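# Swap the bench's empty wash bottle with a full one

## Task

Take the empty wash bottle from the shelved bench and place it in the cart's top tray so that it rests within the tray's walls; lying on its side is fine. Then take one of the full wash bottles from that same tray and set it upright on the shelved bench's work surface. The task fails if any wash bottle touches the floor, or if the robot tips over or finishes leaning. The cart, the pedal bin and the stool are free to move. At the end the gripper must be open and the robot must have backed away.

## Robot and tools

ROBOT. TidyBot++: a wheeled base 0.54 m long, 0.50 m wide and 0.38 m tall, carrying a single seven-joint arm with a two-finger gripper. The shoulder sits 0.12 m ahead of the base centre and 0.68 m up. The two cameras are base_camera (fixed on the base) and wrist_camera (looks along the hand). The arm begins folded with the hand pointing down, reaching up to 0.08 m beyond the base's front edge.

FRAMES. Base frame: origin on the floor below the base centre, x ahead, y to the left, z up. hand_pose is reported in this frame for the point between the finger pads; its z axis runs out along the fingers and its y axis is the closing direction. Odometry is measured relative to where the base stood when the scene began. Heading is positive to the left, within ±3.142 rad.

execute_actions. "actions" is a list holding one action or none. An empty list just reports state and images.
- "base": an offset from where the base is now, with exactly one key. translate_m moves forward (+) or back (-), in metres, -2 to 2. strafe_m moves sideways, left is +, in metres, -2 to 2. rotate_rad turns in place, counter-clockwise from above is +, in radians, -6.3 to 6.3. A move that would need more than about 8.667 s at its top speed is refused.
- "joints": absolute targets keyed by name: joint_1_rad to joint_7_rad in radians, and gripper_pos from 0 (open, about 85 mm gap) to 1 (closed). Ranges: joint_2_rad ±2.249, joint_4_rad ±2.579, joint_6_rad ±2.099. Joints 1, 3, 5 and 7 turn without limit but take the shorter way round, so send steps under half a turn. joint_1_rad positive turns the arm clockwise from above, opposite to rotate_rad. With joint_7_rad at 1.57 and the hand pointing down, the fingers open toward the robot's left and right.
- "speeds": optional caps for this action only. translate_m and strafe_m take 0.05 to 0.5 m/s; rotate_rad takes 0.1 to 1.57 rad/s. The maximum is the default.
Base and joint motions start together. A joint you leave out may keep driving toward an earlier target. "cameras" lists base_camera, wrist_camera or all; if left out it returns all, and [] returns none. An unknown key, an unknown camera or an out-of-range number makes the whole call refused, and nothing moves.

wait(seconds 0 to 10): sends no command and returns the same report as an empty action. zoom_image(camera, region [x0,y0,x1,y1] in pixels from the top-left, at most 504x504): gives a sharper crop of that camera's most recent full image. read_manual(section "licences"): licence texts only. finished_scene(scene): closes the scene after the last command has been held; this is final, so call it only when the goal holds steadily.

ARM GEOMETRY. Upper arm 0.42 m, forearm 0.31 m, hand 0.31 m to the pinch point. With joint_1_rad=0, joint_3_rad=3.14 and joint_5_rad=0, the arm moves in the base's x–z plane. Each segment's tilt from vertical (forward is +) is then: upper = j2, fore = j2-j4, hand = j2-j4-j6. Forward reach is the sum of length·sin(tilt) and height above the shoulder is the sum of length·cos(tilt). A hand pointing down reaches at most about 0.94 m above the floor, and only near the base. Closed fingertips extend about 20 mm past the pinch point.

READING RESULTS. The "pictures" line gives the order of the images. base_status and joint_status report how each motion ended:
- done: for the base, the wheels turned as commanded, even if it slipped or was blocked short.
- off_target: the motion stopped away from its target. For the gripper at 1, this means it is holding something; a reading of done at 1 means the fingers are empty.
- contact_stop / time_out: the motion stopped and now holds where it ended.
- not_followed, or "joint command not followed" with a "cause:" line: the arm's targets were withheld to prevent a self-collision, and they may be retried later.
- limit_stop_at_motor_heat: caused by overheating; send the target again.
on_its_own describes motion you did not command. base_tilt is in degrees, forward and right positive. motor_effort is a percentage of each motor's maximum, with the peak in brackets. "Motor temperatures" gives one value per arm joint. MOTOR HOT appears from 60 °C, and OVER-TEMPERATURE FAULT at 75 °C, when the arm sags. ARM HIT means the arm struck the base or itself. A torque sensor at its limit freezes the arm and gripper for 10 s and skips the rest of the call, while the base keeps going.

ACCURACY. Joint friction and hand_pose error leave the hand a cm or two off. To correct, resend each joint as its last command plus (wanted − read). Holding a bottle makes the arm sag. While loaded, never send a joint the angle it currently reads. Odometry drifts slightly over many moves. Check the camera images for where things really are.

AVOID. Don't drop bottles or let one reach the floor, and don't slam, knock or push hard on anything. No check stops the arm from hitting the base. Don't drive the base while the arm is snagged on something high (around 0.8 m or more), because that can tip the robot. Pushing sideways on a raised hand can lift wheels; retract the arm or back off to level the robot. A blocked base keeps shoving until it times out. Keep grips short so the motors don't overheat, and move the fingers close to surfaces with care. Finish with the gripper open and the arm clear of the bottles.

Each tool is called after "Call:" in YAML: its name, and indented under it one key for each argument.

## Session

Call:
execute_actions:
  actions:
    - {"joints":{"joint_6_rad":0.5}}

Scene clock: 1.60 s.
Motor temperatures (°C, as the motors report them): [28 27 25 27 32 42 42]
base_odometry: x=+0.000 y=+0.000 heading=+0.000 (m, m, rad; odometry frame)
base_tilt: forward=+0.4 right=+0.4 (deg)
base_status: not commanded
joint_positions: joint_1_rad=-0.008 joint_2_rad=-0.366 joint_3_rad=+3.102 joint_4_rad=-2.532 joint_5_rad=-0.023 joint_6_rad=+0.474 joint_7_rad=+1.590 gripper_pos=+0.000
joint_status: all done
motor_effort: joint_1_rad=+0(0) joint_2_rad=-6(7) joint_3_rad=+0(0) joint_4_rad=+19(19) joint_5_rad=+0(1) joint_6_rad=+9(8) joint_7_rad=+1(0) (%)
hand_pose: x=+0.5370 y=+0.0195 z=+0.8603 quat_wxyz=(-0.006, +0.749, +0.018, +0.663) (m; base frame)
pictures: base_camera, wrist_camera
Images, in order (width x height): base_camera 644x364, wrist_camera 644x476.

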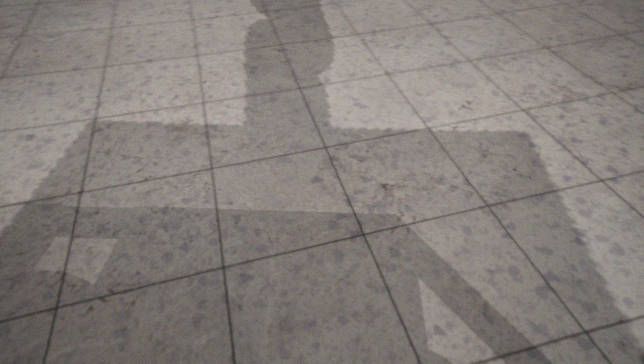

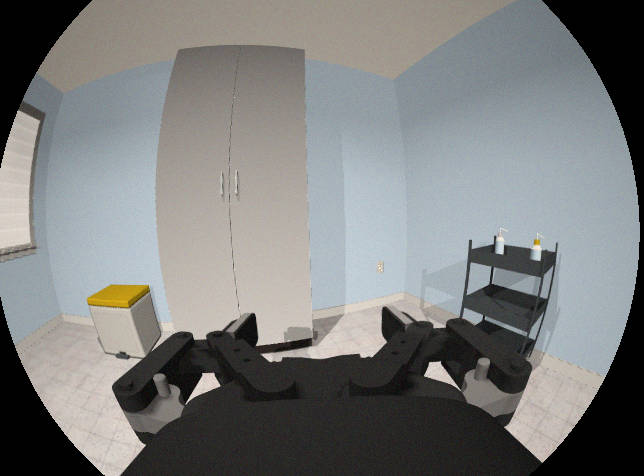

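Call:
execute_actions:
  actions:
    - {"base":{"rotate_rad":-2.94},"joints":{"joint_1_rad":0,"joint_2_rad":-0.2,"joint_3_rad":3.14,"joint_4_rad":-1.9,"joint_5_rad":0,"joint_6_rad":-0.1,"joint_7_rad":1.57}}

Scene clock: 5.00 s.
Motor temperatures (°C, as the motors report them): [28 27 25 27 32 42 42]
base_odometry: x=+0.000 y=+0.000 heading=-2.940 (m, m, rad; odometry frame)
base_tilt: forward=+0.4 right=+0.3 (deg)
base_status: done
joint_positions: joint_1_rad=-0.008 joint_2_rad=-0.207 joint_3_rad=+3.131 joint_4_rad=-1.912 joint_5_rad=-0.023 joint_6_rad=-0.051 joint_7_rad=+1.590 gripper_pos=+0.000
joint_status: all done
motor_effort: joint_1_rad=+0(2) joint_2_rad=-15(17) joint_3_rad=+0(2) joint_4_rad=+21(22) joint_5_rad=+0(0) joint_6_rad=+8(9) joint_7_rad=+0(0) (%)
hand_pose: x=+0.6499 y=+0.0122 z=+0.9940 quat_wxyz=(-0.007, +0.770, +0.007, +0.639) (m; base frame)
pictures: base_camera, wrist_camera
Images, in order (width x height): base_camera 644x364, wrist_camera 644x476.

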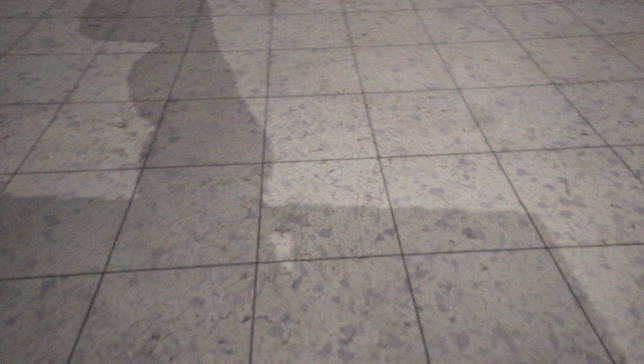

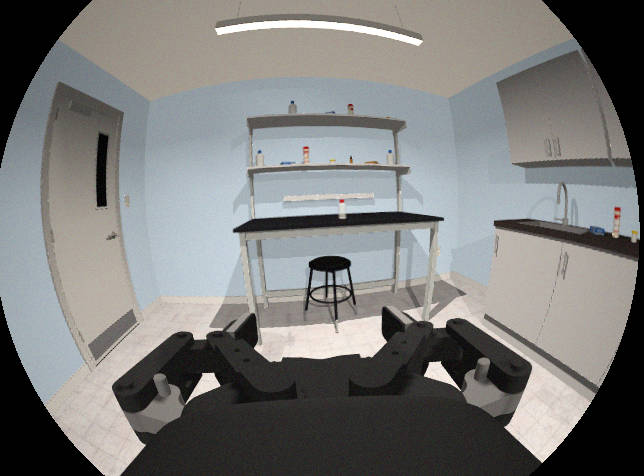

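Call:
zoom_image:
  camera: "wrist_camera"
  region: [220,90,460,250]

Call:
execute_actions:
  actions:
    - {"base":{"translate_m":0.5},"joints":{"joint_2_rad":0.6,"joint_4_rad":-0.97,"joint_6_rad":-0.15}}

Region (220, 90, 460, 250) of wrist_camera's 644x476 image, scaled by 2.100.

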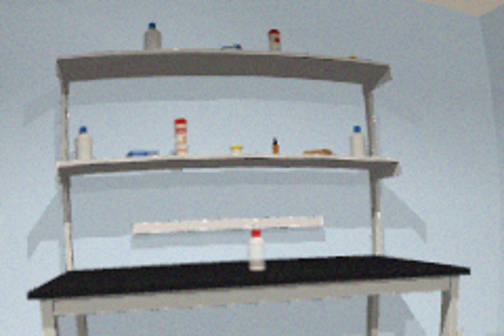

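Scene clock: 7.63 s.
Motor temperatures (°C, as the motors report them): [28 27 25 27 32 42 42]
base_odometry: x=-0.490 y=-0.100 heading=-2.940 (m, m, rad; odometry frame)
base_tilt: forward=+0.5 right=+0.4 (deg)
base_status: done
joint_positions: joint_1_rad=-0.008 joint_2_rad=+0.600 joint_3_rad=+3.131 joint_4_rad=-0.986 joint_5_rad=-0.023 joint_6_rad=-0.103 joint_7_rad=+1.590 gripper_pos=+0.000
joint_status: all done
motor_effort: joint_1_rad=-1(0) joint_2_rad=-44(47) joint_3_rad=-1(1) joint_4_rad=+22(23) joint_5_rad=+0(0) joint_6_rad=+9(9) joint_7_rad=+0(0) (%)
hand_pose: x=+0.9799 y=+0.0147 z=+0.9878 quat_wxyz=(-0.010, +0.748, +0.004, +0.664) (m; base frame)
pictures: base_camera, wrist_camera
Images, in order (width x height): base_camera 644x364, wrist_camera 644x476.

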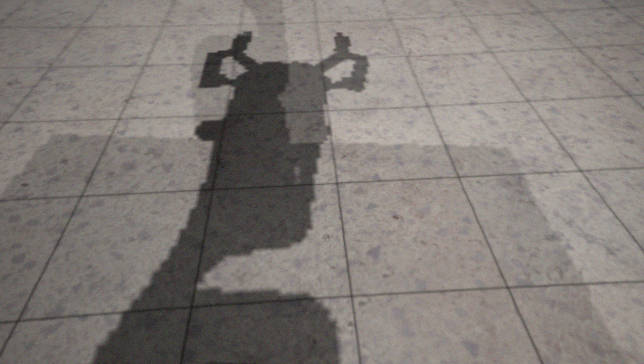

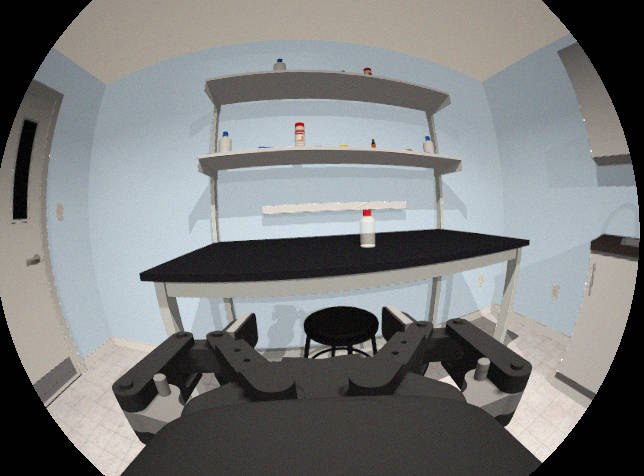

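Call:
execute_actions:
  actions:
    - {"base":{"strafe_m":-0.14},"joints":{"joint_6_rad":-0.2}}
  cameras: []

Call:
execute_actions:
  actions:
    - {"base":{"translate_m":0.42},"speeds":{"translate_m":0.3}}

Scene clock: 9.40 s.
Motor temperatures (°C, as the motors report them): [28 27 25 27 32 42 42]
base_odometry: x=-0.519 y=+0.038 heading=-2.940 (m, m, rad; odometry frame)
base_tilt: forward=+0.4 right=+0.4 (deg)
base_status: done
joint_positions: joint_1_rad=+0.002 joint_2_rad=+0.600 joint_3_rad=+3.133 joint_4_rad=-0.983 joint_5_rad=-0.023 joint_6_rad=-0.158 joint_7_rad=+1.590 gripper_pos=+0.000
joint_status: all done
motor_effort: joint_1_rad=-1(4) joint_2_rad=-44(46) joint_3_rad=-2(3) joint_4_rad=+21(23) joint_5_rad=+0(0) joint_6_rad=+8(9) joint_7_rad=+0(0) (%)
hand_pose: x=+0.9777 y=+0.0055 z=+0.9726 quat_wxyz=(-0.006, +0.765, +0.000, +0.645) (m; base frame)
pictures: none
No camera images: the call's "cameras" was empty. Leave "cameras" out to get every camera's image.

Scene clock: 11.73 s.
Motor temperatures (°C, as the motors report them): [28 27 25 27 32 42 42]
base_odometry: x=-0.930 y=-0.046 heading=-2.940 (m, m, rad; odometry frame)
base_tilt: forward=+0.5 right=+0.4 (deg)
base_status: done
joint_positions: joint_1_rad=+0.002 joint_2_rad=+0.600 joint_3_rad=+3.133 joint_4_rad=-0.982 joint_5_rad=-0.023 joint_6_rad=-0.158 joint_7_rad=+1.590 gripper_pos=+0.000
joint_status: not commanded
motor_effort: joint_1_rad=+0(0) joint_2_rad=-43(47) joint_3_rad=-1(1) joint_4_rad=+21(23) joint_5_rad=+1(0) joint_6_rad=+8(9) joint_7_rad=+0(0) (%)
hand_pose: x=+0.9776 y=+0.0055 z=+0.9731 quat_wxyz=(-0.006, +0.764, +0.000, +0.645) (m; base frame)
pictures: base_camera, wrist_camera
Images, in order (width x height): base_camera 644x364, wrist_camera 644x476.

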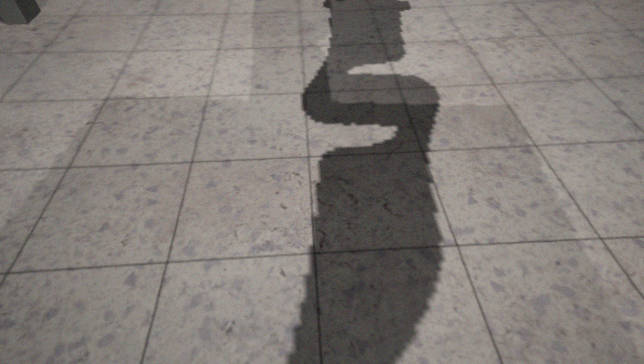

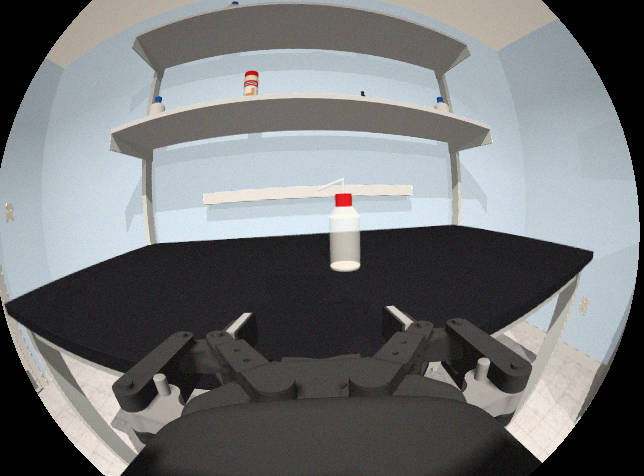

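Call:
execute_actions:
  actions:
    - {"base":{"strafe_m":-0.04},"speeds":{"strafe_m":0.1}}
  cameras: []

Call:
execute_actions:
  actions:
    - {"base":{"translate_m":0.2},"speeds":{"translate_m":0.2}}
  cameras: ["wrist_camera"]

Scene clock: 13.10 s.
Motor temperatures (°C, as the motors report them): [28 27 25 27 32 42 42]
base_odometry: x=-0.939 y=-0.007 heading=-2.940 (m, m, rad; odometry frame)
base_tilt: forward=+0.4 right=+0.4 (deg)
base_status: done
joint_positions: joint_1_rad=+0.002 joint_2_rad=+0.600 joint_3_rad=+3.133 joint_4_rad=-0.982 joint_5_rad=-0.023 joint_6_rad=-0.158 joint_7_rad=+1.590 gripper_pos=+0.000
joint_status: not commanded
motor_effort: joint_1_rad=-1(5) joint_2_rad=-44(46) joint_3_rad=-1(3) joint_4_rad=+22(22) joint_5_rad=+1(0) joint_6_rad=+8(9) joint_7_rad=+0(0) (%)
hand_pose: x=+0.9776 y=+0.0056 z=+0.9731 quat_wxyz=(-0.006, +0.764, +0.000, +0.645) (m; base frame)
pictures: none
No camera images: the call's "cameras" was empty. Leave "cameras" out to get every camera's image.

Scene clock: 14.87 s.
Motor temperatures (°C, as the motors report them): [28 28 25 27 32 42 42]
base_odometry: x=-1.135 y=-0.047 heading=-2.940 (m, m, rad; odometry frame)
base_tilt: forward=+0.5 right=+0.3 (deg)
base_status: done
joint_positions: joint_1_rad=+0.002 joint_2_rad=+0.600 joint_3_rad=+3.133 joint_4_rad=-0.982 joint_5_rad=-0.023 joint_6_rad=-0.158 joint_7_rad=+1.590 gripper_pos=+0.000
joint_status: not commanded
motor_effort: joint_1_rad=+0(1) joint_2_rad=-45(47) joint_3_rad=-1(1) joint_4_rad=+22(22) joint_5_rad=+1(0) joint_6_rad=+9(9) joint_7_rad=+0(0) (%)
hand_pose: x=+0.9776 y=+0.0056 z=+0.9735 quat_wxyz=(-0.006, +0.764, +0.000, +0.645) (m; base frame)
pictures: wrist_camera
Images, in order (width x height): wrist_camera 644x476.

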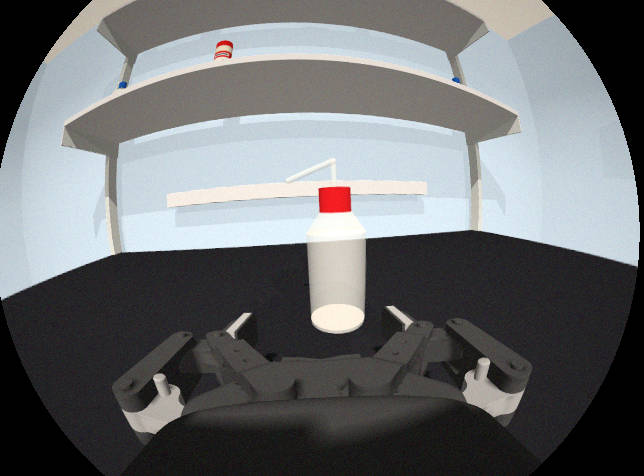

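Call:
execute_actions:
  actions:
    - {"base":{"strafe_m":-0.012},"speeds":{"strafe_m":0.05}}
  cameras: []

Call:
execute_actions:
  actions:
    - {"base":{"translate_m":0.115},"speeds":{"translate_m":0.1}}
  cameras: ["wrist_camera"]

Scene clock: 15.70 s.
Motor temperatures (°C, as the motors report them): [28 28 25 27 32 42 42]
base_odometry: x=-1.137 y=-0.035 heading=-2.940 (m, m, rad; odometry frame)
base_tilt: forward=+0.5 right=+0.4 (deg)
base_status: done
joint_positions: joint_1_rad=+0.002 joint_2_rad=+0.600 joint_3_rad=+3.133 joint_4_rad=-0.982 joint_5_rad=-0.023 joint_6_rad=-0.158 joint_7_rad=+1.590 gripper_pos=+0.000
joint_status: not commanded
motor_effort: joint_1_rad=-1(4) joint_2_rad=-45(47) joint_3_rad=-1(2) joint_4_rad=+22(23) joint_5_rad=+0(0) joint_6_rad=+8(9) joint_7_rad=+0(0) (%)
hand_pose: x=+0.9776 y=+0.0054 z=+0.9735 quat_wxyz=(-0.006, +0.764, +0.000, +0.645) (m; base frame)
pictures: none
No camera images: the call's "cameras" was empty. Leave "cameras" out to get every camera's image.

Scene clock: 17.40 s.
Motor temperatures (°C, as the motors report them): [28 28 25 27 32 42 42]
base_odometry: x=-1.250 y=-0.058 heading=-2.940 (m, m, rad; odometry frame)
base_tilt: forward=+0.5 right=+0.4 (deg)
base_status: done
joint_positions: joint_1_rad=+0.002 joint_2_rad=+0.600 joint_3_rad=+3.133 joint_4_rad=-0.982 joint_5_rad=-0.023 joint_6_rad=-0.158 joint_7_rad=+1.590 gripper_pos=+0.000
joint_status: not commanded
motor_effort: joint_1_rad=-1(2) joint_2_rad=-45(47) joint_3_rad=-1(2) joint_4_rad=+22(23) joint_5_rad=+0(0) joint_6_rad=+8(9) joint_7_rad=+1(0) (%)
hand_pose: x=+0.9776 y=+0.0054 z=+0.9735 quat_wxyz=(-0.006, +0.764, +0.000, +0.645) (m; base frame)
pictures: wrist_camera
Images, in order (width x height): wrist_camera 644x476.

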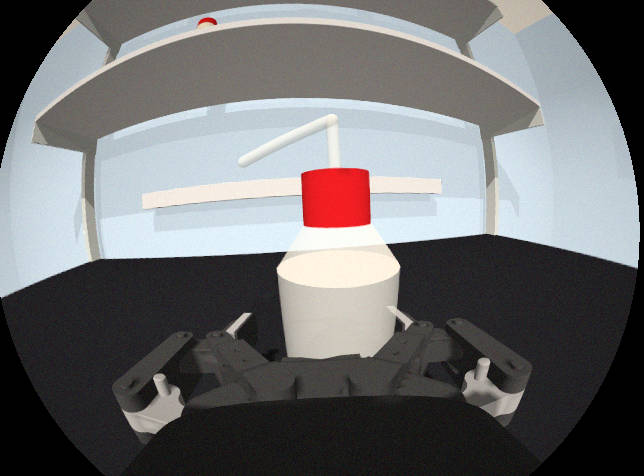

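Call:
execute_actions:
  actions:
    - {"joints":{"gripper_pos":1}}
  cameras: ["wrist_camera"]

Call:
execute_actions:
  actions:
    - {"joints":{"joint_6_rad":-0.1,"joint_4_rad":-0.92}}
  cameras: []

Call:
execute_actions:
  actions:
    - {"base":{"translate_m":-0.9},"speeds":{"translate_m":0.35}}
  cameras: []

Call:
execute_actions:
  actions:
    - {"base":{"rotate_rad":2.6},"speeds":{"rotate_rad":1.0},"joints":{"joint_2_rad":0.0,"joint_4_rad":-1.6,"joint_6_rad":0.0,"joint_1_rad":-0.45}}

Scene clock: 18.87 s.
Motor temperatures (°C, as the motors report them): [28 28 25 27 32 42 42]
base_odometry: x=-1.250 y=-0.058 heading=-2.940 (m, m, rad; odometry frame)
base_tilt: forward=+0.5 right=+0.3 (deg)
base_status: not commanded
joint_positions: joint_1_rad=+0.002 joint_2_rad=+0.600 joint_3_rad=+3.133 joint_4_rad=-0.981 joint_5_rad=-0.023 joint_6_rad=-0.158 joint_7_rad=+1.590 gripper_pos=+0.431
joint_status: gripper_pos off_target (ended at +0.431, target +1.000)
motor_effort: joint_1_rad=-1(0) joint_2_rad=-45(44) joint_3_rad=-1(1) joint_4_rad=+22(22) joint_5_rad=+1(1) joint_6_rad=+9(9) joint_7_rad=+0(0) (%)
hand_pose: x=+0.9776 y=+0.0054 z=+0.9740 quat_wxyz=(-0.006, +0.764, +0.000, +0.645) (m; base frame)
pictures: wrist_camera
Images, in order (width x height): wrist_camera 644x476.

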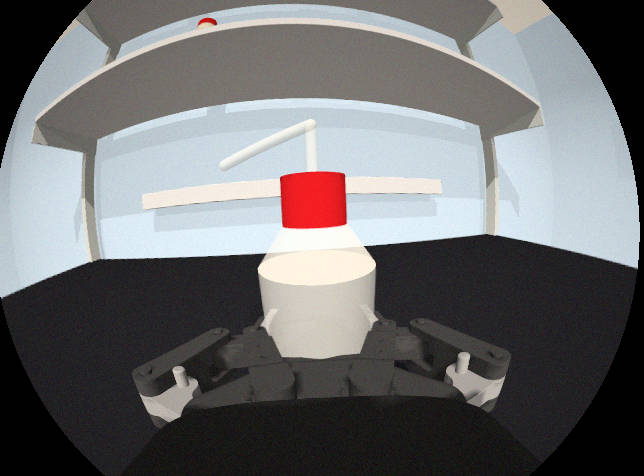

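Scene clock: 19.67 s.
Motor temperatures (°C, as the motors report them): [28 28 25 27 32 42 42]
base_odometry: x=-1.250 y=-0.058 heading=-2.940 (m, m, rad; odometry frame)
base_tilt: forward=+0.5 right=+0.3 (deg)
base_status: not commanded
joint_positions: joint_1_rad=+0.002 joint_2_rad=+0.599 joint_3_rad=+3.133 joint_4_rad=-0.932 joint_5_rad=-0.023 joint_6_rad=-0.146 joint_7_rad=+1.590 gripper_pos=+0.431
joint_status: all done
motor_effort: joint_1_rad=+0(1) joint_2_rad=-45(47) joint_3_rad=-1(1) joint_4_rad=+22(23) joint_5_rad=+1(1) joint_6_rad=+9(10) joint_7_rad=-1(1) (%)
hand_pose: x=+0.9798 y=+0.0052 z=+1.0089 quat_wxyz=(-0.006, +0.744, +0.000, +0.669) (m; base frame)
pictures: none
No camera images: the call's "cameras" was empty. Leave "cameras" out to get every camera's image.

Scene clock: 23.33 s.
Motor temperatures (°C, as the motors report them): [28 28 25 27 32 42 42]
base_odometry: x=-0.368 y=+0.121 heading=-2.941 (m, m, rad; odometry frame)
base_tilt: forward=+0.5 right=+0.4 (deg)
base_status: done
joint_positions: joint_1_rad=+0.002 joint_2_rad=+0.603 joint_3_rad=+3.133 joint_4_rad=-0.932 joint_5_rad=-0.023 joint_6_rad=-0.146 joint_7_rad=+1.590 gripper_pos=+0.431
joint_status: not commanded
motor_effort: joint_1_rad=+1(4) joint_2_rad=-46(48) joint_3_rad=-1(2) joint_4_rad=+22(23) joint_5_rad=+0(0) joint_6_rad=+9(10) joint_7_rad=+0(0) (%)
hand_pose: x=+0.9810 y=+0.0052 z=+1.0058 quat_wxyz=(-0.006, +0.745, +0.000, +0.667) (m; base frame)
pictures: none
No camera images: the call's "cameras" was empty. Leave "cameras" out to get every camera's image.

Scene clock: 26.87 s.
Motor temperatures (°C, as the motors report them): [28 28 25 27 32 42 42]
base_odometry: x=-0.368 y=+0.121 heading=-0.341 (m, m, rad; odometry frame)
base_tilt: forward=+0.4 right=+0.3 (deg)
base_status: done
joint_positions: joint_1_rad=-0.437 joint_2_rad=+0.014 joint_3_rad=+3.128 joint_4_rad=-1.585 joint_5_rad=-0.023 joint_6_rad=-0.050 joint_7_rad=+1.590 gripper_pos=+0.431
joint_status: all done
motor_effort: joint_1_rad=-1(8) joint_2_rad=-23(48) joint_3_rad=-1(5) joint_4_rad=+22(23) joint_5_rad=+0(0) joint_6_rad=+9(9) joint_7_rad=+0(1) (%)
hand_pose: x=+0.6857 y=+0.2761 z=+1.0690 quat_wxyz=(-0.153, +0.716, +0.163, +0.661) (m; base frame)
pictures: base_camera, wrist_camera
Images, in order (width x height): base_camera 644x364, wrist_camera 644x476.

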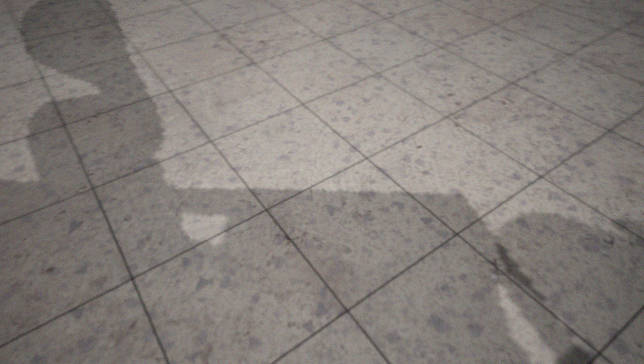

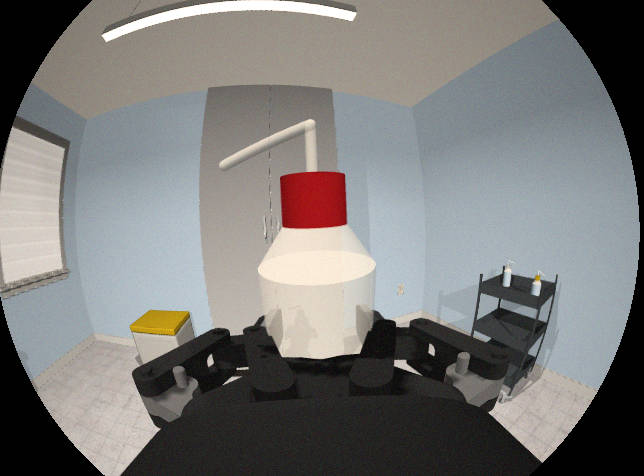

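Call:
execute_actions:
  actions:
    - {"base":{"rotate_rad":-0.17}}
  cameras: []

Call:
execute_actions:
  actions:
    - {"base":{"translate_m":0.75},"speeds":{"translate_m":0.4}}

Scene clock: 28.00 s.
Motor temperatures (°C, as the motors report them): [28 28 25 27 32 42 42]
base_odometry: x=-0.368 y=+0.121 heading=-0.511 (m, m, rad; odometry frame)
base_tilt: forward=+0.4 right=+0.3 (deg)
base_status: done
joint_positions: joint_1_rad=-0.441 joint_2_rad=+0.014 joint_3_rad=+3.143 joint_4_rad=-1.585 joint_5_rad=-0.023 joint_6_rad=-0.050 joint_7_rad=+1.590 gripper_pos=+0.431
joint_status: not commanded
motor_effort: joint_1_rad=+0(4) joint_2_rad=-24(25) joint_3_rad=+0(4) joint_4_rad=+22(22) joint_5_rad=+1(1) joint_6_rad=+9(9) joint_7_rad=+0(0) (%)
hand_pose: x=+0.6888 y=+0.2701 z=+1.0690 quat_wxyz=(-0.150, +0.717, +0.159, +0.662) (m; base frame)
pictures: none
No camera images: the call's "cameras" was empty. Leave "cameras" out to get every camera's image.

Scene clock: 31.03 s.
Motor temperatures (°C, as the motors report them): [28 28 25 27 32 42 42]
base_odometry: x=+0.287 y=-0.245 heading=-0.511 (m, m, rad; odometry frame)
base_tilt: forward=+0.4 right=+0.3 (deg)
base_status: done
joint_positions: joint_1_rad=-0.441 joint_2_rad=+0.009 joint_3_rad=+3.143 joint_4_rad=-1.588 joint_5_rad=-0.023 joint_6_rad=-0.048 joint_7_rad=+1.590 gripper_pos=+0.431
joint_status: not commanded
motor_effort: joint_1_rad=-1(1) joint_2_rad=-24(27) joint_3_rad=-1(1) joint_4_rad=+22(22) joint_5_rad=+0(0) joint_6_rad=+9(9) joint_7_rad=+1(0) (%)
hand_pose: x=+0.6870 y=+0.2692 z=+1.0713 quat_wxyz=(-0.150, +0.715, +0.159, +0.664) (m; base frame)
pictures: base_camera, wrist_camera
Images, in order (width x height): base_camera 644x364, wrist_camera 644x476.

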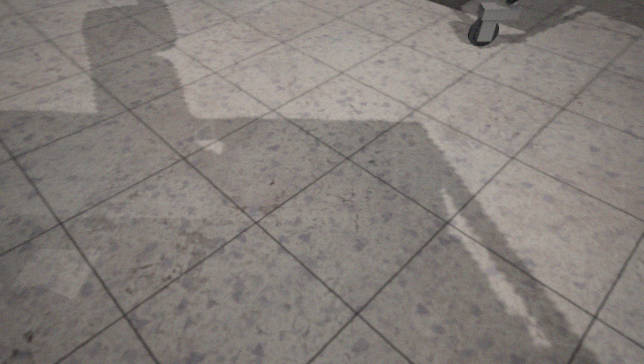

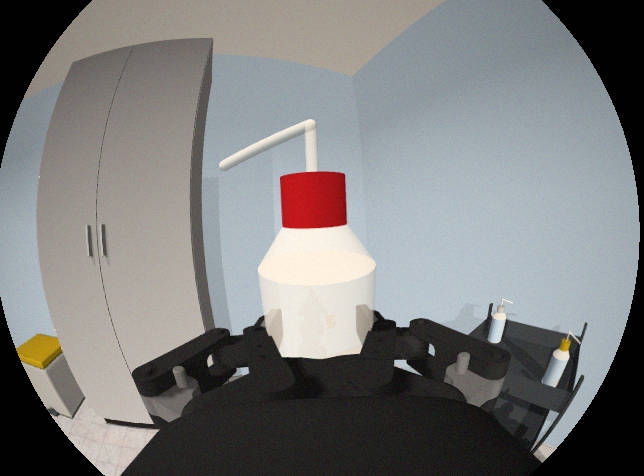

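Call:
execute_actions:
  actions:
    - {"base":{"strafe_m":-0.2}}
  cameras: []

Call:
execute_actions:
  actions:
    - {"base":{"translate_m":0.2},"speeds":{"translate_m":0.2},"joints":{"joint_1_rad":-0.2,"joint_2_rad":0.2,"joint_4_rad":-1.2,"joint_6_rad":-0.6,"joint_7_rad":0.7}}

Scene clock: 34.40 s.
Motor temperatures (°C, as the motors report them): [28 28 25 27 32 42 42]
base_odometry: x=+0.189 y=-0.420 heading=-0.510 (m, m, rad; odometry frame)
base_tilt: forward=+0.5 right=+0.4 (deg)
base_status: done
joint_positions: joint_1_rad=-0.441 joint_2_rad=+0.008 joint_3_rad=+3.143 joint_4_rad=-1.588 joint_5_rad=-0.023 joint_6_rad=-0.048 joint_7_rad=+1.590 gripper_pos=+0.431
joint_status: not commanded
motor_effort: joint_1_rad=-1(4) joint_2_rad=-23(25) joint_3_rad=-1(4) joint_4_rad=+22(23) joint_5_rad=+0(1) joint_6_rad=+9(9) joint_7_rad=+0(0) (%)
hand_pose: x=+0.6868 y=+0.2690 z=+1.0717 quat_wxyz=(-0.150, +0.715, +0.159, +0.664) (m; base frame)
pictures: none
No camera images: the call's "cameras" was empty. Leave "cameras" out to get every camera's image.

Scene clock: 36.17 s.
Motor temperatures (°C, as the motors report them): [28 28 25 27 32 42 42]
base_odometry: x=+0.364 y=-0.518 heading=-0.510 (m, m, rad; odometry frame)
base_tilt: forward=+0.4 right=+0.3 (deg)
base_status: done
joint_positions: joint_1_rad=-0.219 joint_2_rad=+0.203 joint_3_rad=+3.143 joint_4_rad=-1.217 joint_5_rad=-0.023 joint_6_rad=-0.556 joint_7_rad=+0.732 gripper_pos=+0.431
joint_status: all done
motor_effort: joint_1_rad=+0(1) joint_2_rad=-31(34) joint_3_rad=-1(1) joint_4_rad=+22(23) joint_5_rad=+1(0) joint_6_rad=+8(10) joint_7_rad=+1(1) (%)
hand_pose: x=+0.7833 y=+0.1522 z=+1.0187 quat_wxyz=(-0.286, +0.793, -0.260, +0.470) (m; base frame)
pictures: base_camera, wrist_camera
Images, in order (width x height): base_camera 644x364, wrist_camera 644x476.

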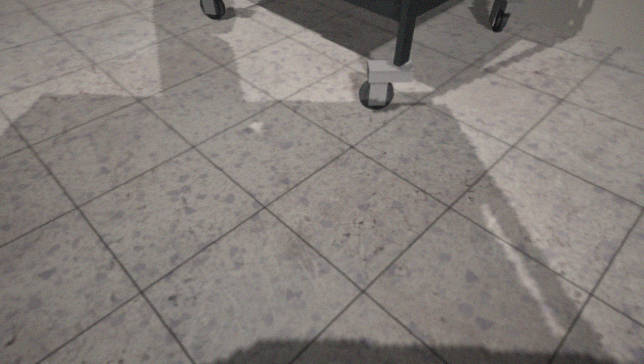

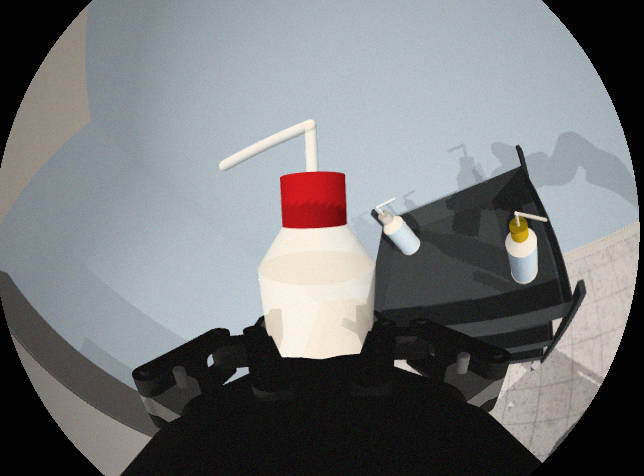

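Call:
execute_actions:
  actions:
    - {"joints":{"joint_1_rad":0.03,"joint_7_rad":1.57,"joint_2_rad":0.45,"joint_4_rad":-1.18,"joint_6_rad":-0.5}}
  cameras: ["wrist_camera"]

Call:
execute_actions:
  actions:
    - {"joints":{"joint_2_rad":0.57}}
  cameras: ["wrist_camera"]

Scene clock: 38.20 s.
Motor temperatures (°C, as the motors report them): [28 28 25 27 32 42 42]
base_odometry: x=+0.364 y=-0.518 heading=-0.510 (m, m, rad; odometry frame)
base_tilt: forward=+0.4 right=+0.4 (deg)
base_status: not commanded
joint_positions: joint_1_rad=+0.017 joint_2_rad=+0.459 joint_3_rad=+3.143 joint_4_rad=-1.195 joint_5_rad=-0.023 joint_6_rad=-0.550 joint_7_rad=+1.544 gripper_pos=+0.431
joint_status: all done
motor_effort: joint_1_rad=-1(4) joint_2_rad=-40(43) joint_3_rad=-1(3) joint_4_rad=+21(22) joint_5_rad=+0(0) joint_6_rad=+7(8) joint_7_rad=+0(0) (%)
hand_pose: x=+0.8695 y=-0.0087 z=+0.8485 quat_wxyz=(-0.011, +0.892, -0.026, +0.452) (m; base frame)
pictures: wrist_camera
Images, in order (width x height): wrist_camera 644x476.

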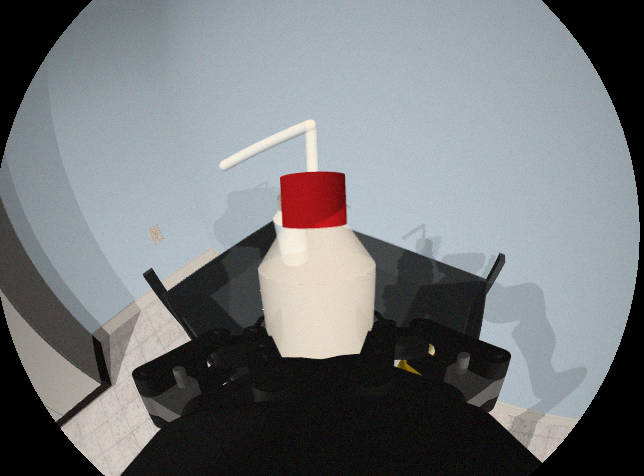

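Scene clock: 39.27 s.
Motor temperatures (°C, as the motors report them): [28 28 25 27 32 42 42]
base_odometry: x=+0.364 y=-0.518 heading=-0.510 (m, m, rad; odometry frame)
base_tilt: forward=+0.5 right=+0.3 (deg)
base_status: not commanded
joint_positions: joint_1_rad=+0.017 joint_2_rad=+0.572 joint_3_rad=+3.143 joint_4_rad=-1.191 joint_5_rad=-0.023 joint_6_rad=-0.548 joint_7_rad=+1.544 gripper_pos=+0.431
joint_status: all done
motor_effort: joint_1_rad=+0(1) joint_2_rad=-41(44) joint_3_rad=-1(0) joint_4_rad=+20(22) joint_5_rad=+0(1) joint_6_rad=+6(7) joint_7_rad=+0(0) (%)
hand_pose: x=+0.8852 y=-0.0090 z=+0.7654 quat_wxyz=(-0.011, +0.915, -0.027, +0.403) (m; base frame)
pictures: wrist_camera
Images, in order (width x height): wrist_camera 644x476.

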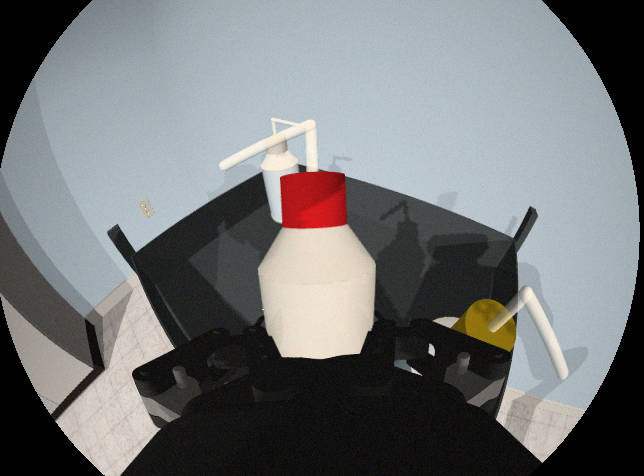

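Call:
execute_actions:
  actions:
    - {"joints":{"joint_1_rad":-0.06,"joint_2_rad":0.53,"joint_4_rad":-1.23}}
  cameras: []

Call:
execute_actions:
  actions:
    - {"joints":{"gripper_pos":0}}
  cameras: ["wrist_camera"]

Call:
execute_actions:
  actions:
    - {"joints":{"joint_2_rad":0.2,"joint_4_rad":-1.25,"joint_6_rad":-1.0}}
  cameras: ["wrist_camera"]

Scene clock: 40.67 s.
Motor temperatures (°C, as the motors report them): [28 28 25 27 32 42 42]
base_odometry: x=+0.364 y=-0.518 heading=-0.510 (m, m, rad; odometry frame)
base_tilt: forward=+0.4 right=+0.3 (deg)
base_status: not commanded
joint_positions: joint_1_rad=-0.041 joint_2_rad=+0.547 joint_3_rad=+3.143 joint_4_rad=-1.221 joint_5_rad=-0.021 joint_6_rad=-0.542 joint_7_rad=+1.544 gripper_pos=+0.431
joint_status: all done
motor_effort: joint_1_rad=-1(2) joint_2_rad=-41(43) joint_3_rad=-1(3) joint_4_rad=+20(20) joint_5_rad=+0(2) joint_6_rad=+7(7) joint_7_rad=+0(0) (%)
hand_pose: x=+0.8754 y=+0.0349 z=+0.7699 quat_wxyz=(-0.022, +0.915, +0.000, +0.403) (m; base frame)
pictures: none
No camera images: the call's "cameras" was empty. Leave "cameras" out to get every camera's image.

Scene clock: 41.77 s.
Motor temperatures (°C, as the motors report them): [28 28 25 27 32 42 42]
base_odometry: x=+0.364 y=-0.518 heading=-0.510 (m, m, rad; odometry frame)
base_tilt: forward=+0.5 right=+0.3 (deg)
base_status: not commanded
joint_positions: joint_1_rad=-0.041 joint_2_rad=+0.547 joint_3_rad=+3.143 joint_4_rad=-1.221 joint_5_rad=-0.021 joint_6_rad=-0.542 joint_7_rad=+1.544 gripper_pos=+0.000
joint_status: all done
motor_effort: joint_1_rad=-1(0) joint_2_rad=-41(41) joint_3_rad=-1(1) joint_4_rad=+20(20) joint_5_rad=+1(0) joint_6_rad=+6(6) joint_7_rad=+0(1) (%)
hand_pose: x=+0.8754 y=+0.0349 z=+0.7699 quat_wxyz=(-0.022, +0.915, +0.000, +0.403) (m; base frame)
pictures: wrist_camera
Images, in order (width x height): wrist_camera 644x476.

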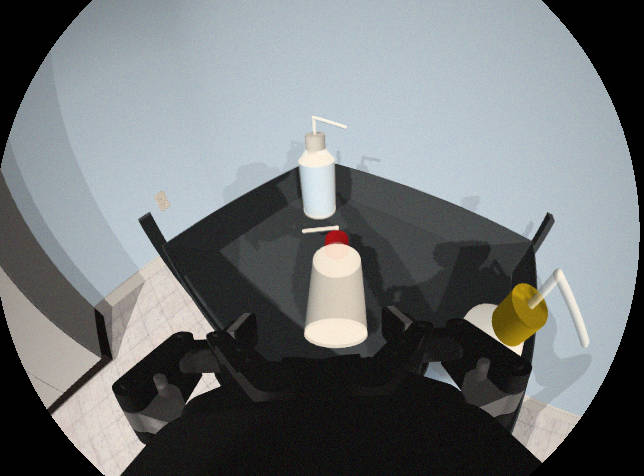

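Scene clock: 43.43 s.
Motor temperatures (°C, as the motors report them): [28 28 25 27 32 42 42]
base_odometry: x=+0.364 y=-0.518 heading=-0.510 (m, m, rad; odometry frame)
base_tilt: forward=+0.4 right=+0.4 (deg)
base_status: not commanded
joint_positions: joint_1_rad=-0.041 joint_2_rad=+0.195 joint_3_rad=+3.143 joint_4_rad=-1.234 joint_5_rad=-0.021 joint_6_rad=-0.955 joint_7_rad=+1.544 gripper_pos=+0.000
joint_status: all done
motor_effort: joint_1_rad=-1(0) joint_2_rad=-28(44) joint_3_rad=-1(1) joint_4_rad=+19(21) joint_5_rad=+0(0) joint_6_rad=+6(7) joint_7_rad=+0(1) (%)
hand_pose: x=+0.7250 y=+0.0308 z=+0.9126 quat_wxyz=(-0.022, +0.929, +0.004, +0.369) (m; base frame)
pictures: wrist_camera
Images, in order (width x height): wrist_camera 644x476.

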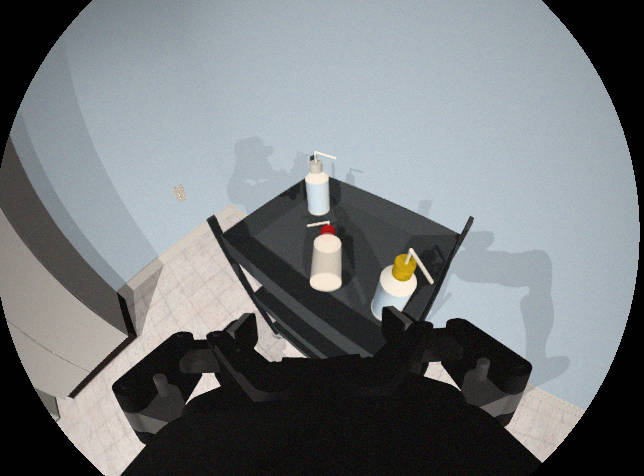

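Call:
execute_actions:
  actions:
    - {"joints":{"joint_1_rad":0.17,"joint_2_rad":0.03,"joint_4_rad":-1.88,"joint_6_rad":-0.06}}
  cameras: ["wrist_camera"]

Scene clock: 45.83 s.
Motor temperatures (°C, as the motors report them): [28 28 25 27 32 42 42]
base_odometry: x=+0.364 y=-0.518 heading=-0.510 (m, m, rad; odometry frame)
base_tilt: forward=+0.5 right=+0.3 (deg)
base_status: not commanded
joint_positions: joint_1_rad=+0.144 joint_2_rad=+0.049 joint_3_rad=+3.143 joint_4_rad=-1.866 joint_5_rad=-0.021 joint_6_rad=-0.106 joint_7_rad=+1.544 gripper_pos=+0.000
joint_status: all done
motor_effort: joint_1_rad=+0(1) joint_2_rad=-23(28) joint_3_rad=-1(1) joint_4_rad=+20(21) joint_5_rad=+1(0) joint_6_rad=+8(8) joint_7_rad=+0(0) (%)
hand_pose: x=+0.7098 y=-0.0848 z=+0.8604 quat_wxyz=(+0.025, +0.843, -0.081, +0.531) (m; base frame)
pictures: wrist_camera
Images, in order (width x height): wrist_camera 644x476.

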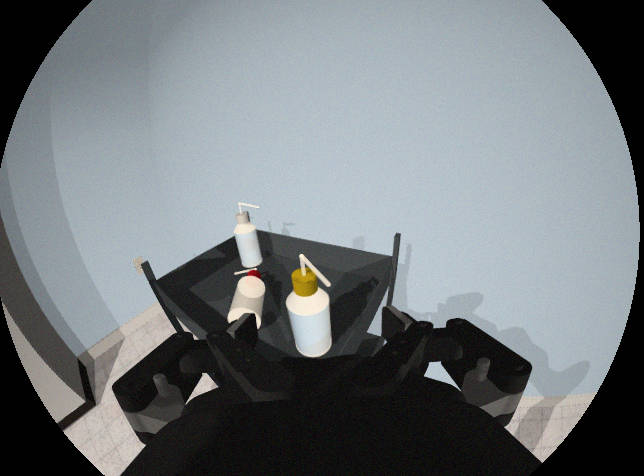

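Call:
execute_actions:
  actions:
    - {"joints":{"joint_1_rad":0.105,"joint_2_rad":0.3,"joint_4_rad":-1.66,"joint_6_rad":-0.06}}
  cameras: ["wrist_camera"]

Scene clock: 47.37 s.
Motor temperatures (°C, as the motors report them): [28 28 25 27 32 42 42]
base_odometry: x=+0.364 y=-0.518 heading=-0.510 (m, m, rad; odometry frame)
base_tilt: forward=+0.5 right=+0.3 (deg)
base_status: not commanded
joint_positions: joint_1_rad=+0.129 joint_2_rad=+0.297 joint_3_rad=+3.143 joint_4_rad=-1.677 joint_5_rad=-0.021 joint_6_rad=-0.106 joint_7_rad=+1.544 gripper_pos=+0.000
joint_status: all done
motor_effort: joint_1_rad=-1(1) joint_2_rad=-31(35) joint_3_rad=-1(1) joint_4_rad=+20(21) joint_5_rad=+0(1) joint_6_rad=+7(8) joint_7_rad=+1(0) (%)
hand_pose: x=+0.7976 y=-0.0873 z=+0.8093 quat_wxyz=(+0.020, +0.859, -0.076, +0.506) (m; base frame)
pictures: wrist_camera
Images, in order (width x height): wrist_camera 644x476.

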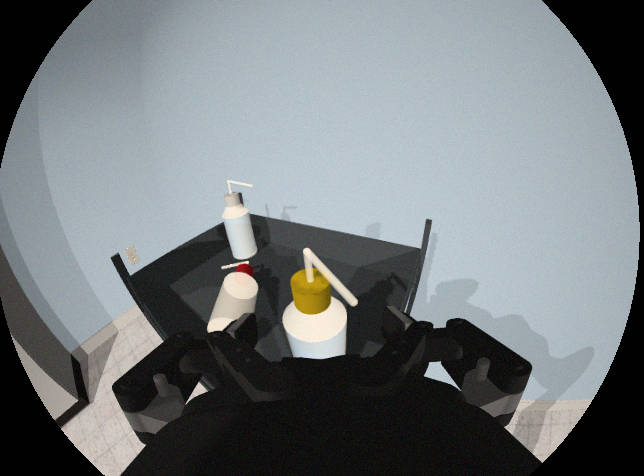

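Call:
execute_actions:
  actions:
    - {"joints":{"joint_2_rad":0.5,"joint_4_rad":-1.5}}
  cameras: ["wrist_camera"]

Scene clock: 48.83 s.
Motor temperatures (°C, as the motors report them): [28 28 25 27 32 42 42]
base_odometry: x=+0.363 y=-0.518 heading=-0.510 (m, m, rad; odometry frame)
base_tilt: forward=+0.5 right=+0.4 (deg)
base_status: not commanded
joint_positions: joint_1_rad=+0.128 joint_2_rad=+0.491 joint_3_rad=+3.143 joint_4_rad=-1.512 joint_5_rad=-0.021 joint_6_rad=-0.102 joint_7_rad=+1.544 gripper_pos=+0.000
joint_status: all done
motor_effort: joint_1_rad=+0(4) joint_2_rad=-39(42) joint_3_rad=-1(4) joint_4_rad=+20(20) joint_5_rad=+1(0) joint_6_rad=+7(8) joint_7_rad=+0(0) (%)
hand_pose: x=+0.8647 y=-0.0950 z=+0.7622 quat_wxyz=(+0.020, +0.866, -0.076, +0.495) (m; base frame)
pictures: wrist_camera
Images, in order (width x height): wrist_camera 644x476.

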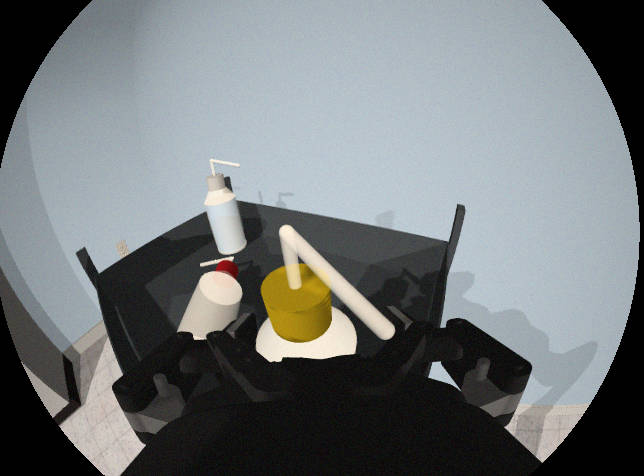

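Call:
execute_actions:
  actions:
    - {"joints":{"gripper_pos":1}}
  cameras: ["wrist_camera"]

Call:
execute_actions:
  actions:
    - {"joints":{"joint_2_rad":0.25,"joint_4_rad":-1.5,"joint_6_rad":-0.33}}
  cameras: ["wrist_camera"]

Scene clock: 50.17 s.
Motor temperatures (°C, as the motors report them): [28 28 25 27 32 42 42]
base_odometry: x=+0.363 y=-0.518 heading=-0.510 (m, m, rad; odometry frame)
base_tilt: forward=+0.4 right=+0.3 (deg)
base_status: not commanded
joint_positions: joint_1_rad=+0.126 joint_2_rad=+0.492 joint_3_rad=+3.143 joint_4_rad=-1.510 joint_5_rad=-0.021 joint_6_rad=-0.101 joint_7_rad=+1.544 gripper_pos=+0.396
joint_status: gripper_pos off_target (ended at +0.396, target +1.000)
motor_effort: joint_1_rad=+0(1) joint_2_rad=-36(40) joint_3_rad=-1(0) joint_4_rad=+19(21) joint_5_rad=+1(1) joint_6_rad=+7(9) joint_7_rad=+1(0) (%)
hand_pose: x=+0.8657 y=-0.0933 z=+0.7628 quat_wxyz=(+0.019, +0.865, -0.075, +0.495) (m; base frame)
pictures: wrist_camera
Images, in order (width x height): wrist_camera 644x476.

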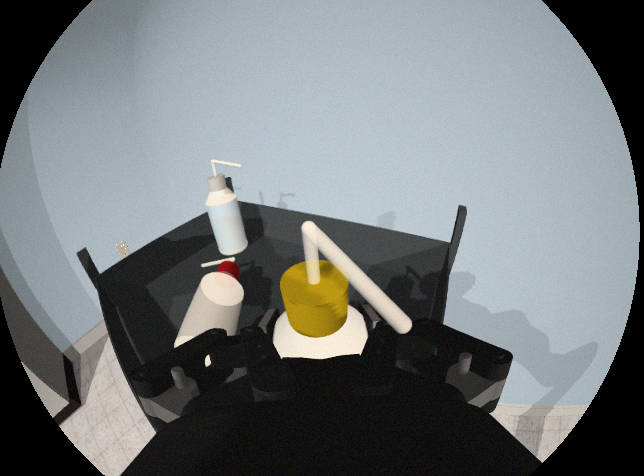

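Scene clock: 51.67 s.
Motor temperatures (°C, as the motors report them): [28 28 25 27 32 42 42]
base_odometry: x=+0.363 y=-0.518 heading=-0.510 (m, m, rad; odometry frame)
base_tilt: forward=+0.4 right=+0.4 (deg)
base_status: not commanded
joint_positions: joint_1_rad=+0.126 joint_2_rad=+0.264 joint_3_rad=+3.143 joint_4_rad=-1.512 joint_5_rad=-0.021 joint_6_rad=-0.298 joint_7_rad=+1.544 gripper_pos=+0.396
joint_status: all done
motor_effort: joint_1_rad=-1(1) joint_2_rad=-36(46) joint_3_rad=-1(1) joint_4_rad=+24(24) joint_5_rad=+0(1) joint_6_rad=+10(10) joint_7_rad=+1(0) (%)
hand_pose: x=+0.8041 y=-0.0842 z=+0.8739 quat_wxyz=(+0.018, +0.858, -0.073, +0.509) (m; base frame)
pictures: wrist_camera
Images, in order (width x height): wrist_camera 644x476.

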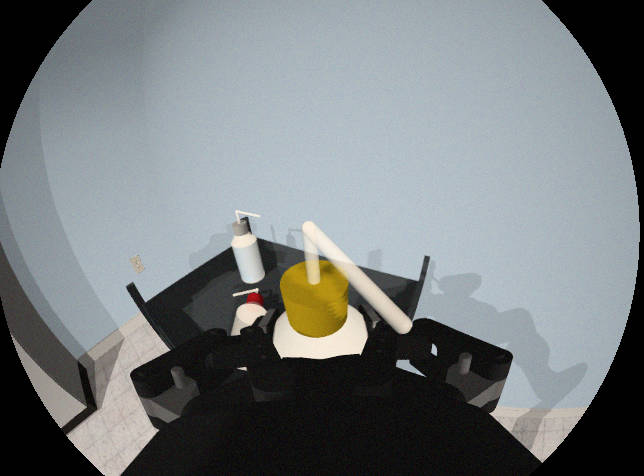

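Call:
execute_actions:
  actions:
    - {"joints":{"joint_2_rad":0.05,"joint_4_rad":-1.3,"joint_6_rad":-0.75}}
  cameras: []

Call:
execute_actions:
  actions:
    - {"base":{"translate_m":-0.6},"speeds":{"translate_m":0.35},"joints":{"joint_1_rad":0}}
  cameras: ["wrist_camera"]

Call:
execute_actions:
  actions:
    - {"base":{"rotate_rad":-2.43},"speeds":{"rotate_rad":1.0},"joints":{"joint_2_rad":0.5,"joint_4_rad":-0.42,"joint_6_rad":-1.18}}
  cameras: []

Call:
execute_actions:
  actions:
    - {"base":{"strafe_m":-0.37},"speeds":{"strafe_m":0.35}}

Scene clock: 53.73 s.
Motor temperatures (°C, as the motors report them): [28 28 25 27 32 42 42]
base_odometry: x=+0.363 y=-0.518 heading=-0.510 (m, m, rad; odometry frame)
base_tilt: forward=+0.5 right=+0.3 (deg)
base_status: not commanded
joint_positions: joint_1_rad=+0.126 joint_2_rad=+0.060 joint_3_rad=+3.143 joint_4_rad=-1.315 joint_5_rad=-0.021 joint_6_rad=-0.717 joint_7_rad=+1.544 gripper_pos=+0.396
joint_status: all done
motor_effort: joint_1_rad=+0(1) joint_2_rad=-28(39) joint_3_rad=+0(1) joint_4_rad=+24(26) joint_5_rad=+1(0) joint_6_rad=+10(10) joint_7_rad=+0(0) (%)
hand_pose: x=+0.7182 y=-0.0709 z=+1.0079 quat_wxyz=(+0.015, +0.863, -0.070, +0.501) (m; base frame)
pictures: none
No camera images: the call's "cameras" was empty. Leave "cameras" out to get every camera's image.

Scene clock: 56.57 s.
Motor temperatures (°C, as the motors report them): [28 28 25 27 32 42 42]
base_odometry: x=-0.160 y=-0.224 heading=-0.510 (m, m, rad; odometry frame)
base_tilt: forward=+0.4 right=+0.3 (deg)
base_status: done
joint_positions: joint_1_rad=+0.012 joint_2_rad=+0.066 joint_3_rad=+3.141 joint_4_rad=-1.315 joint_5_rad=-0.021 joint_6_rad=-0.722 joint_7_rad=+1.544 gripper_pos=+0.396
joint_status: all done
motor_effort: joint_1_rad=-1(5) joint_2_rad=-27(31) joint_3_rad=+0(4) joint_4_rad=+23(24) joint_5_rad=+0(1) joint_6_rad=+10(10) joint_7_rad=+1(0) (%)
hand_pose: x=+0.7238 y=-0.0014 z=+1.0025 quat_wxyz=(-0.014, +0.868, -0.020, +0.496) (m; base frame)
pictures: wrist_camera
Images, in order (width x height): wrist_camera 644x476.

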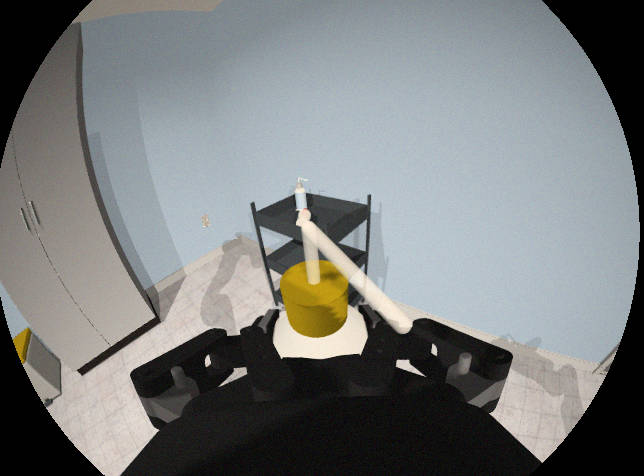

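Scene clock: 60.13 s.
Motor temperatures (°C, as the motors report them): [28 28 25 27 32 42 42]
base_odometry: x=-0.160 y=-0.224 heading=-2.940 (m, m, rad; odometry frame)
base_tilt: forward=+0.4 right=+0.4 (deg)
base_status: done
joint_positions: joint_1_rad=+0.010 joint_2_rad=+0.517 joint_3_rad=+3.140 joint_4_rad=-0.452 joint_5_rad=-0.017 joint_6_rad=-1.146 joint_7_rad=+1.544 gripper_pos=+0.396
joint_status: all done
motor_effort: joint_1_rad=+0(7) joint_2_rad=-41(45) joint_3_rad=-1(3) joint_4_rad=+20(25) joint_5_rad=+0(1) joint_6_rad=+10(10) joint_7_rad=+0(0) (%)
hand_pose: x=+0.8525 y=-0.0001 z=+1.0642 quat_wxyz=(-0.013, +0.871, -0.014, +0.491) (m; base frame)
pictures: none
No camera images: the call's "cameras" was empty. Leave "cameras" out to get every camera's image.

Scene clock: 62.27 s.
Motor temperatures (°C, as the motors report them): [28 28 25 27 32 42 42]
base_odometry: x=-0.234 y=+0.139 heading=-2.941 (m, m, rad; odometry frame)
base_tilt: forward=+0.4 right=+0.4 (deg)
base_status: done
joint_positions: joint_1_rad=+0.006 joint_2_rad=+0.517 joint_3_rad=+3.140 joint_4_rad=-0.451 joint_5_rad=-0.017 joint_6_rad=-1.147 joint_7_rad=+1.544 gripper_pos=+0.396
joint_status: not commanded
motor_effort: joint_1_rad=-1(5) joint_2_rad=-42(42) joint_3_rad=-1(2) joint_4_rad=+20(21) joint_5_rad=+0(1) joint_6_rad=+9(10) joint_7_rad=+1(0) (%)
hand_pose: x=+0.8524 y=+0.0025 z=+1.0643 quat_wxyz=(-0.014, +0.871, -0.013, +0.491) (m; base frame)
pictures: base_camera, wrist_camera
Images, in order (width x height): base_camera 644x364, wrist_camera 644x476.

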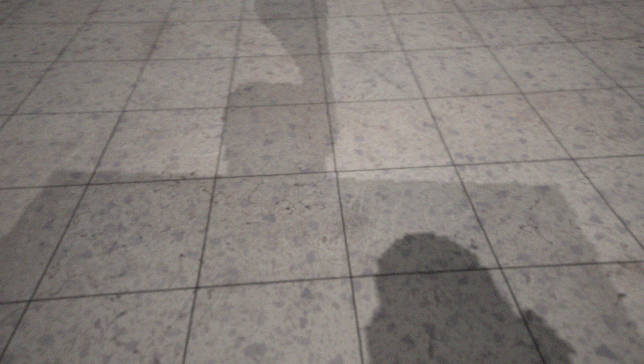

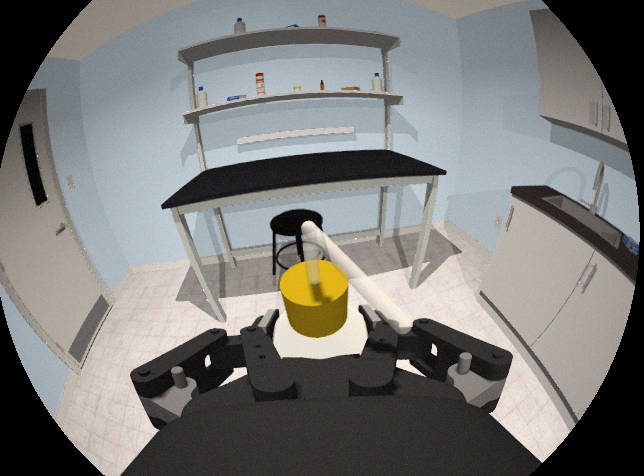

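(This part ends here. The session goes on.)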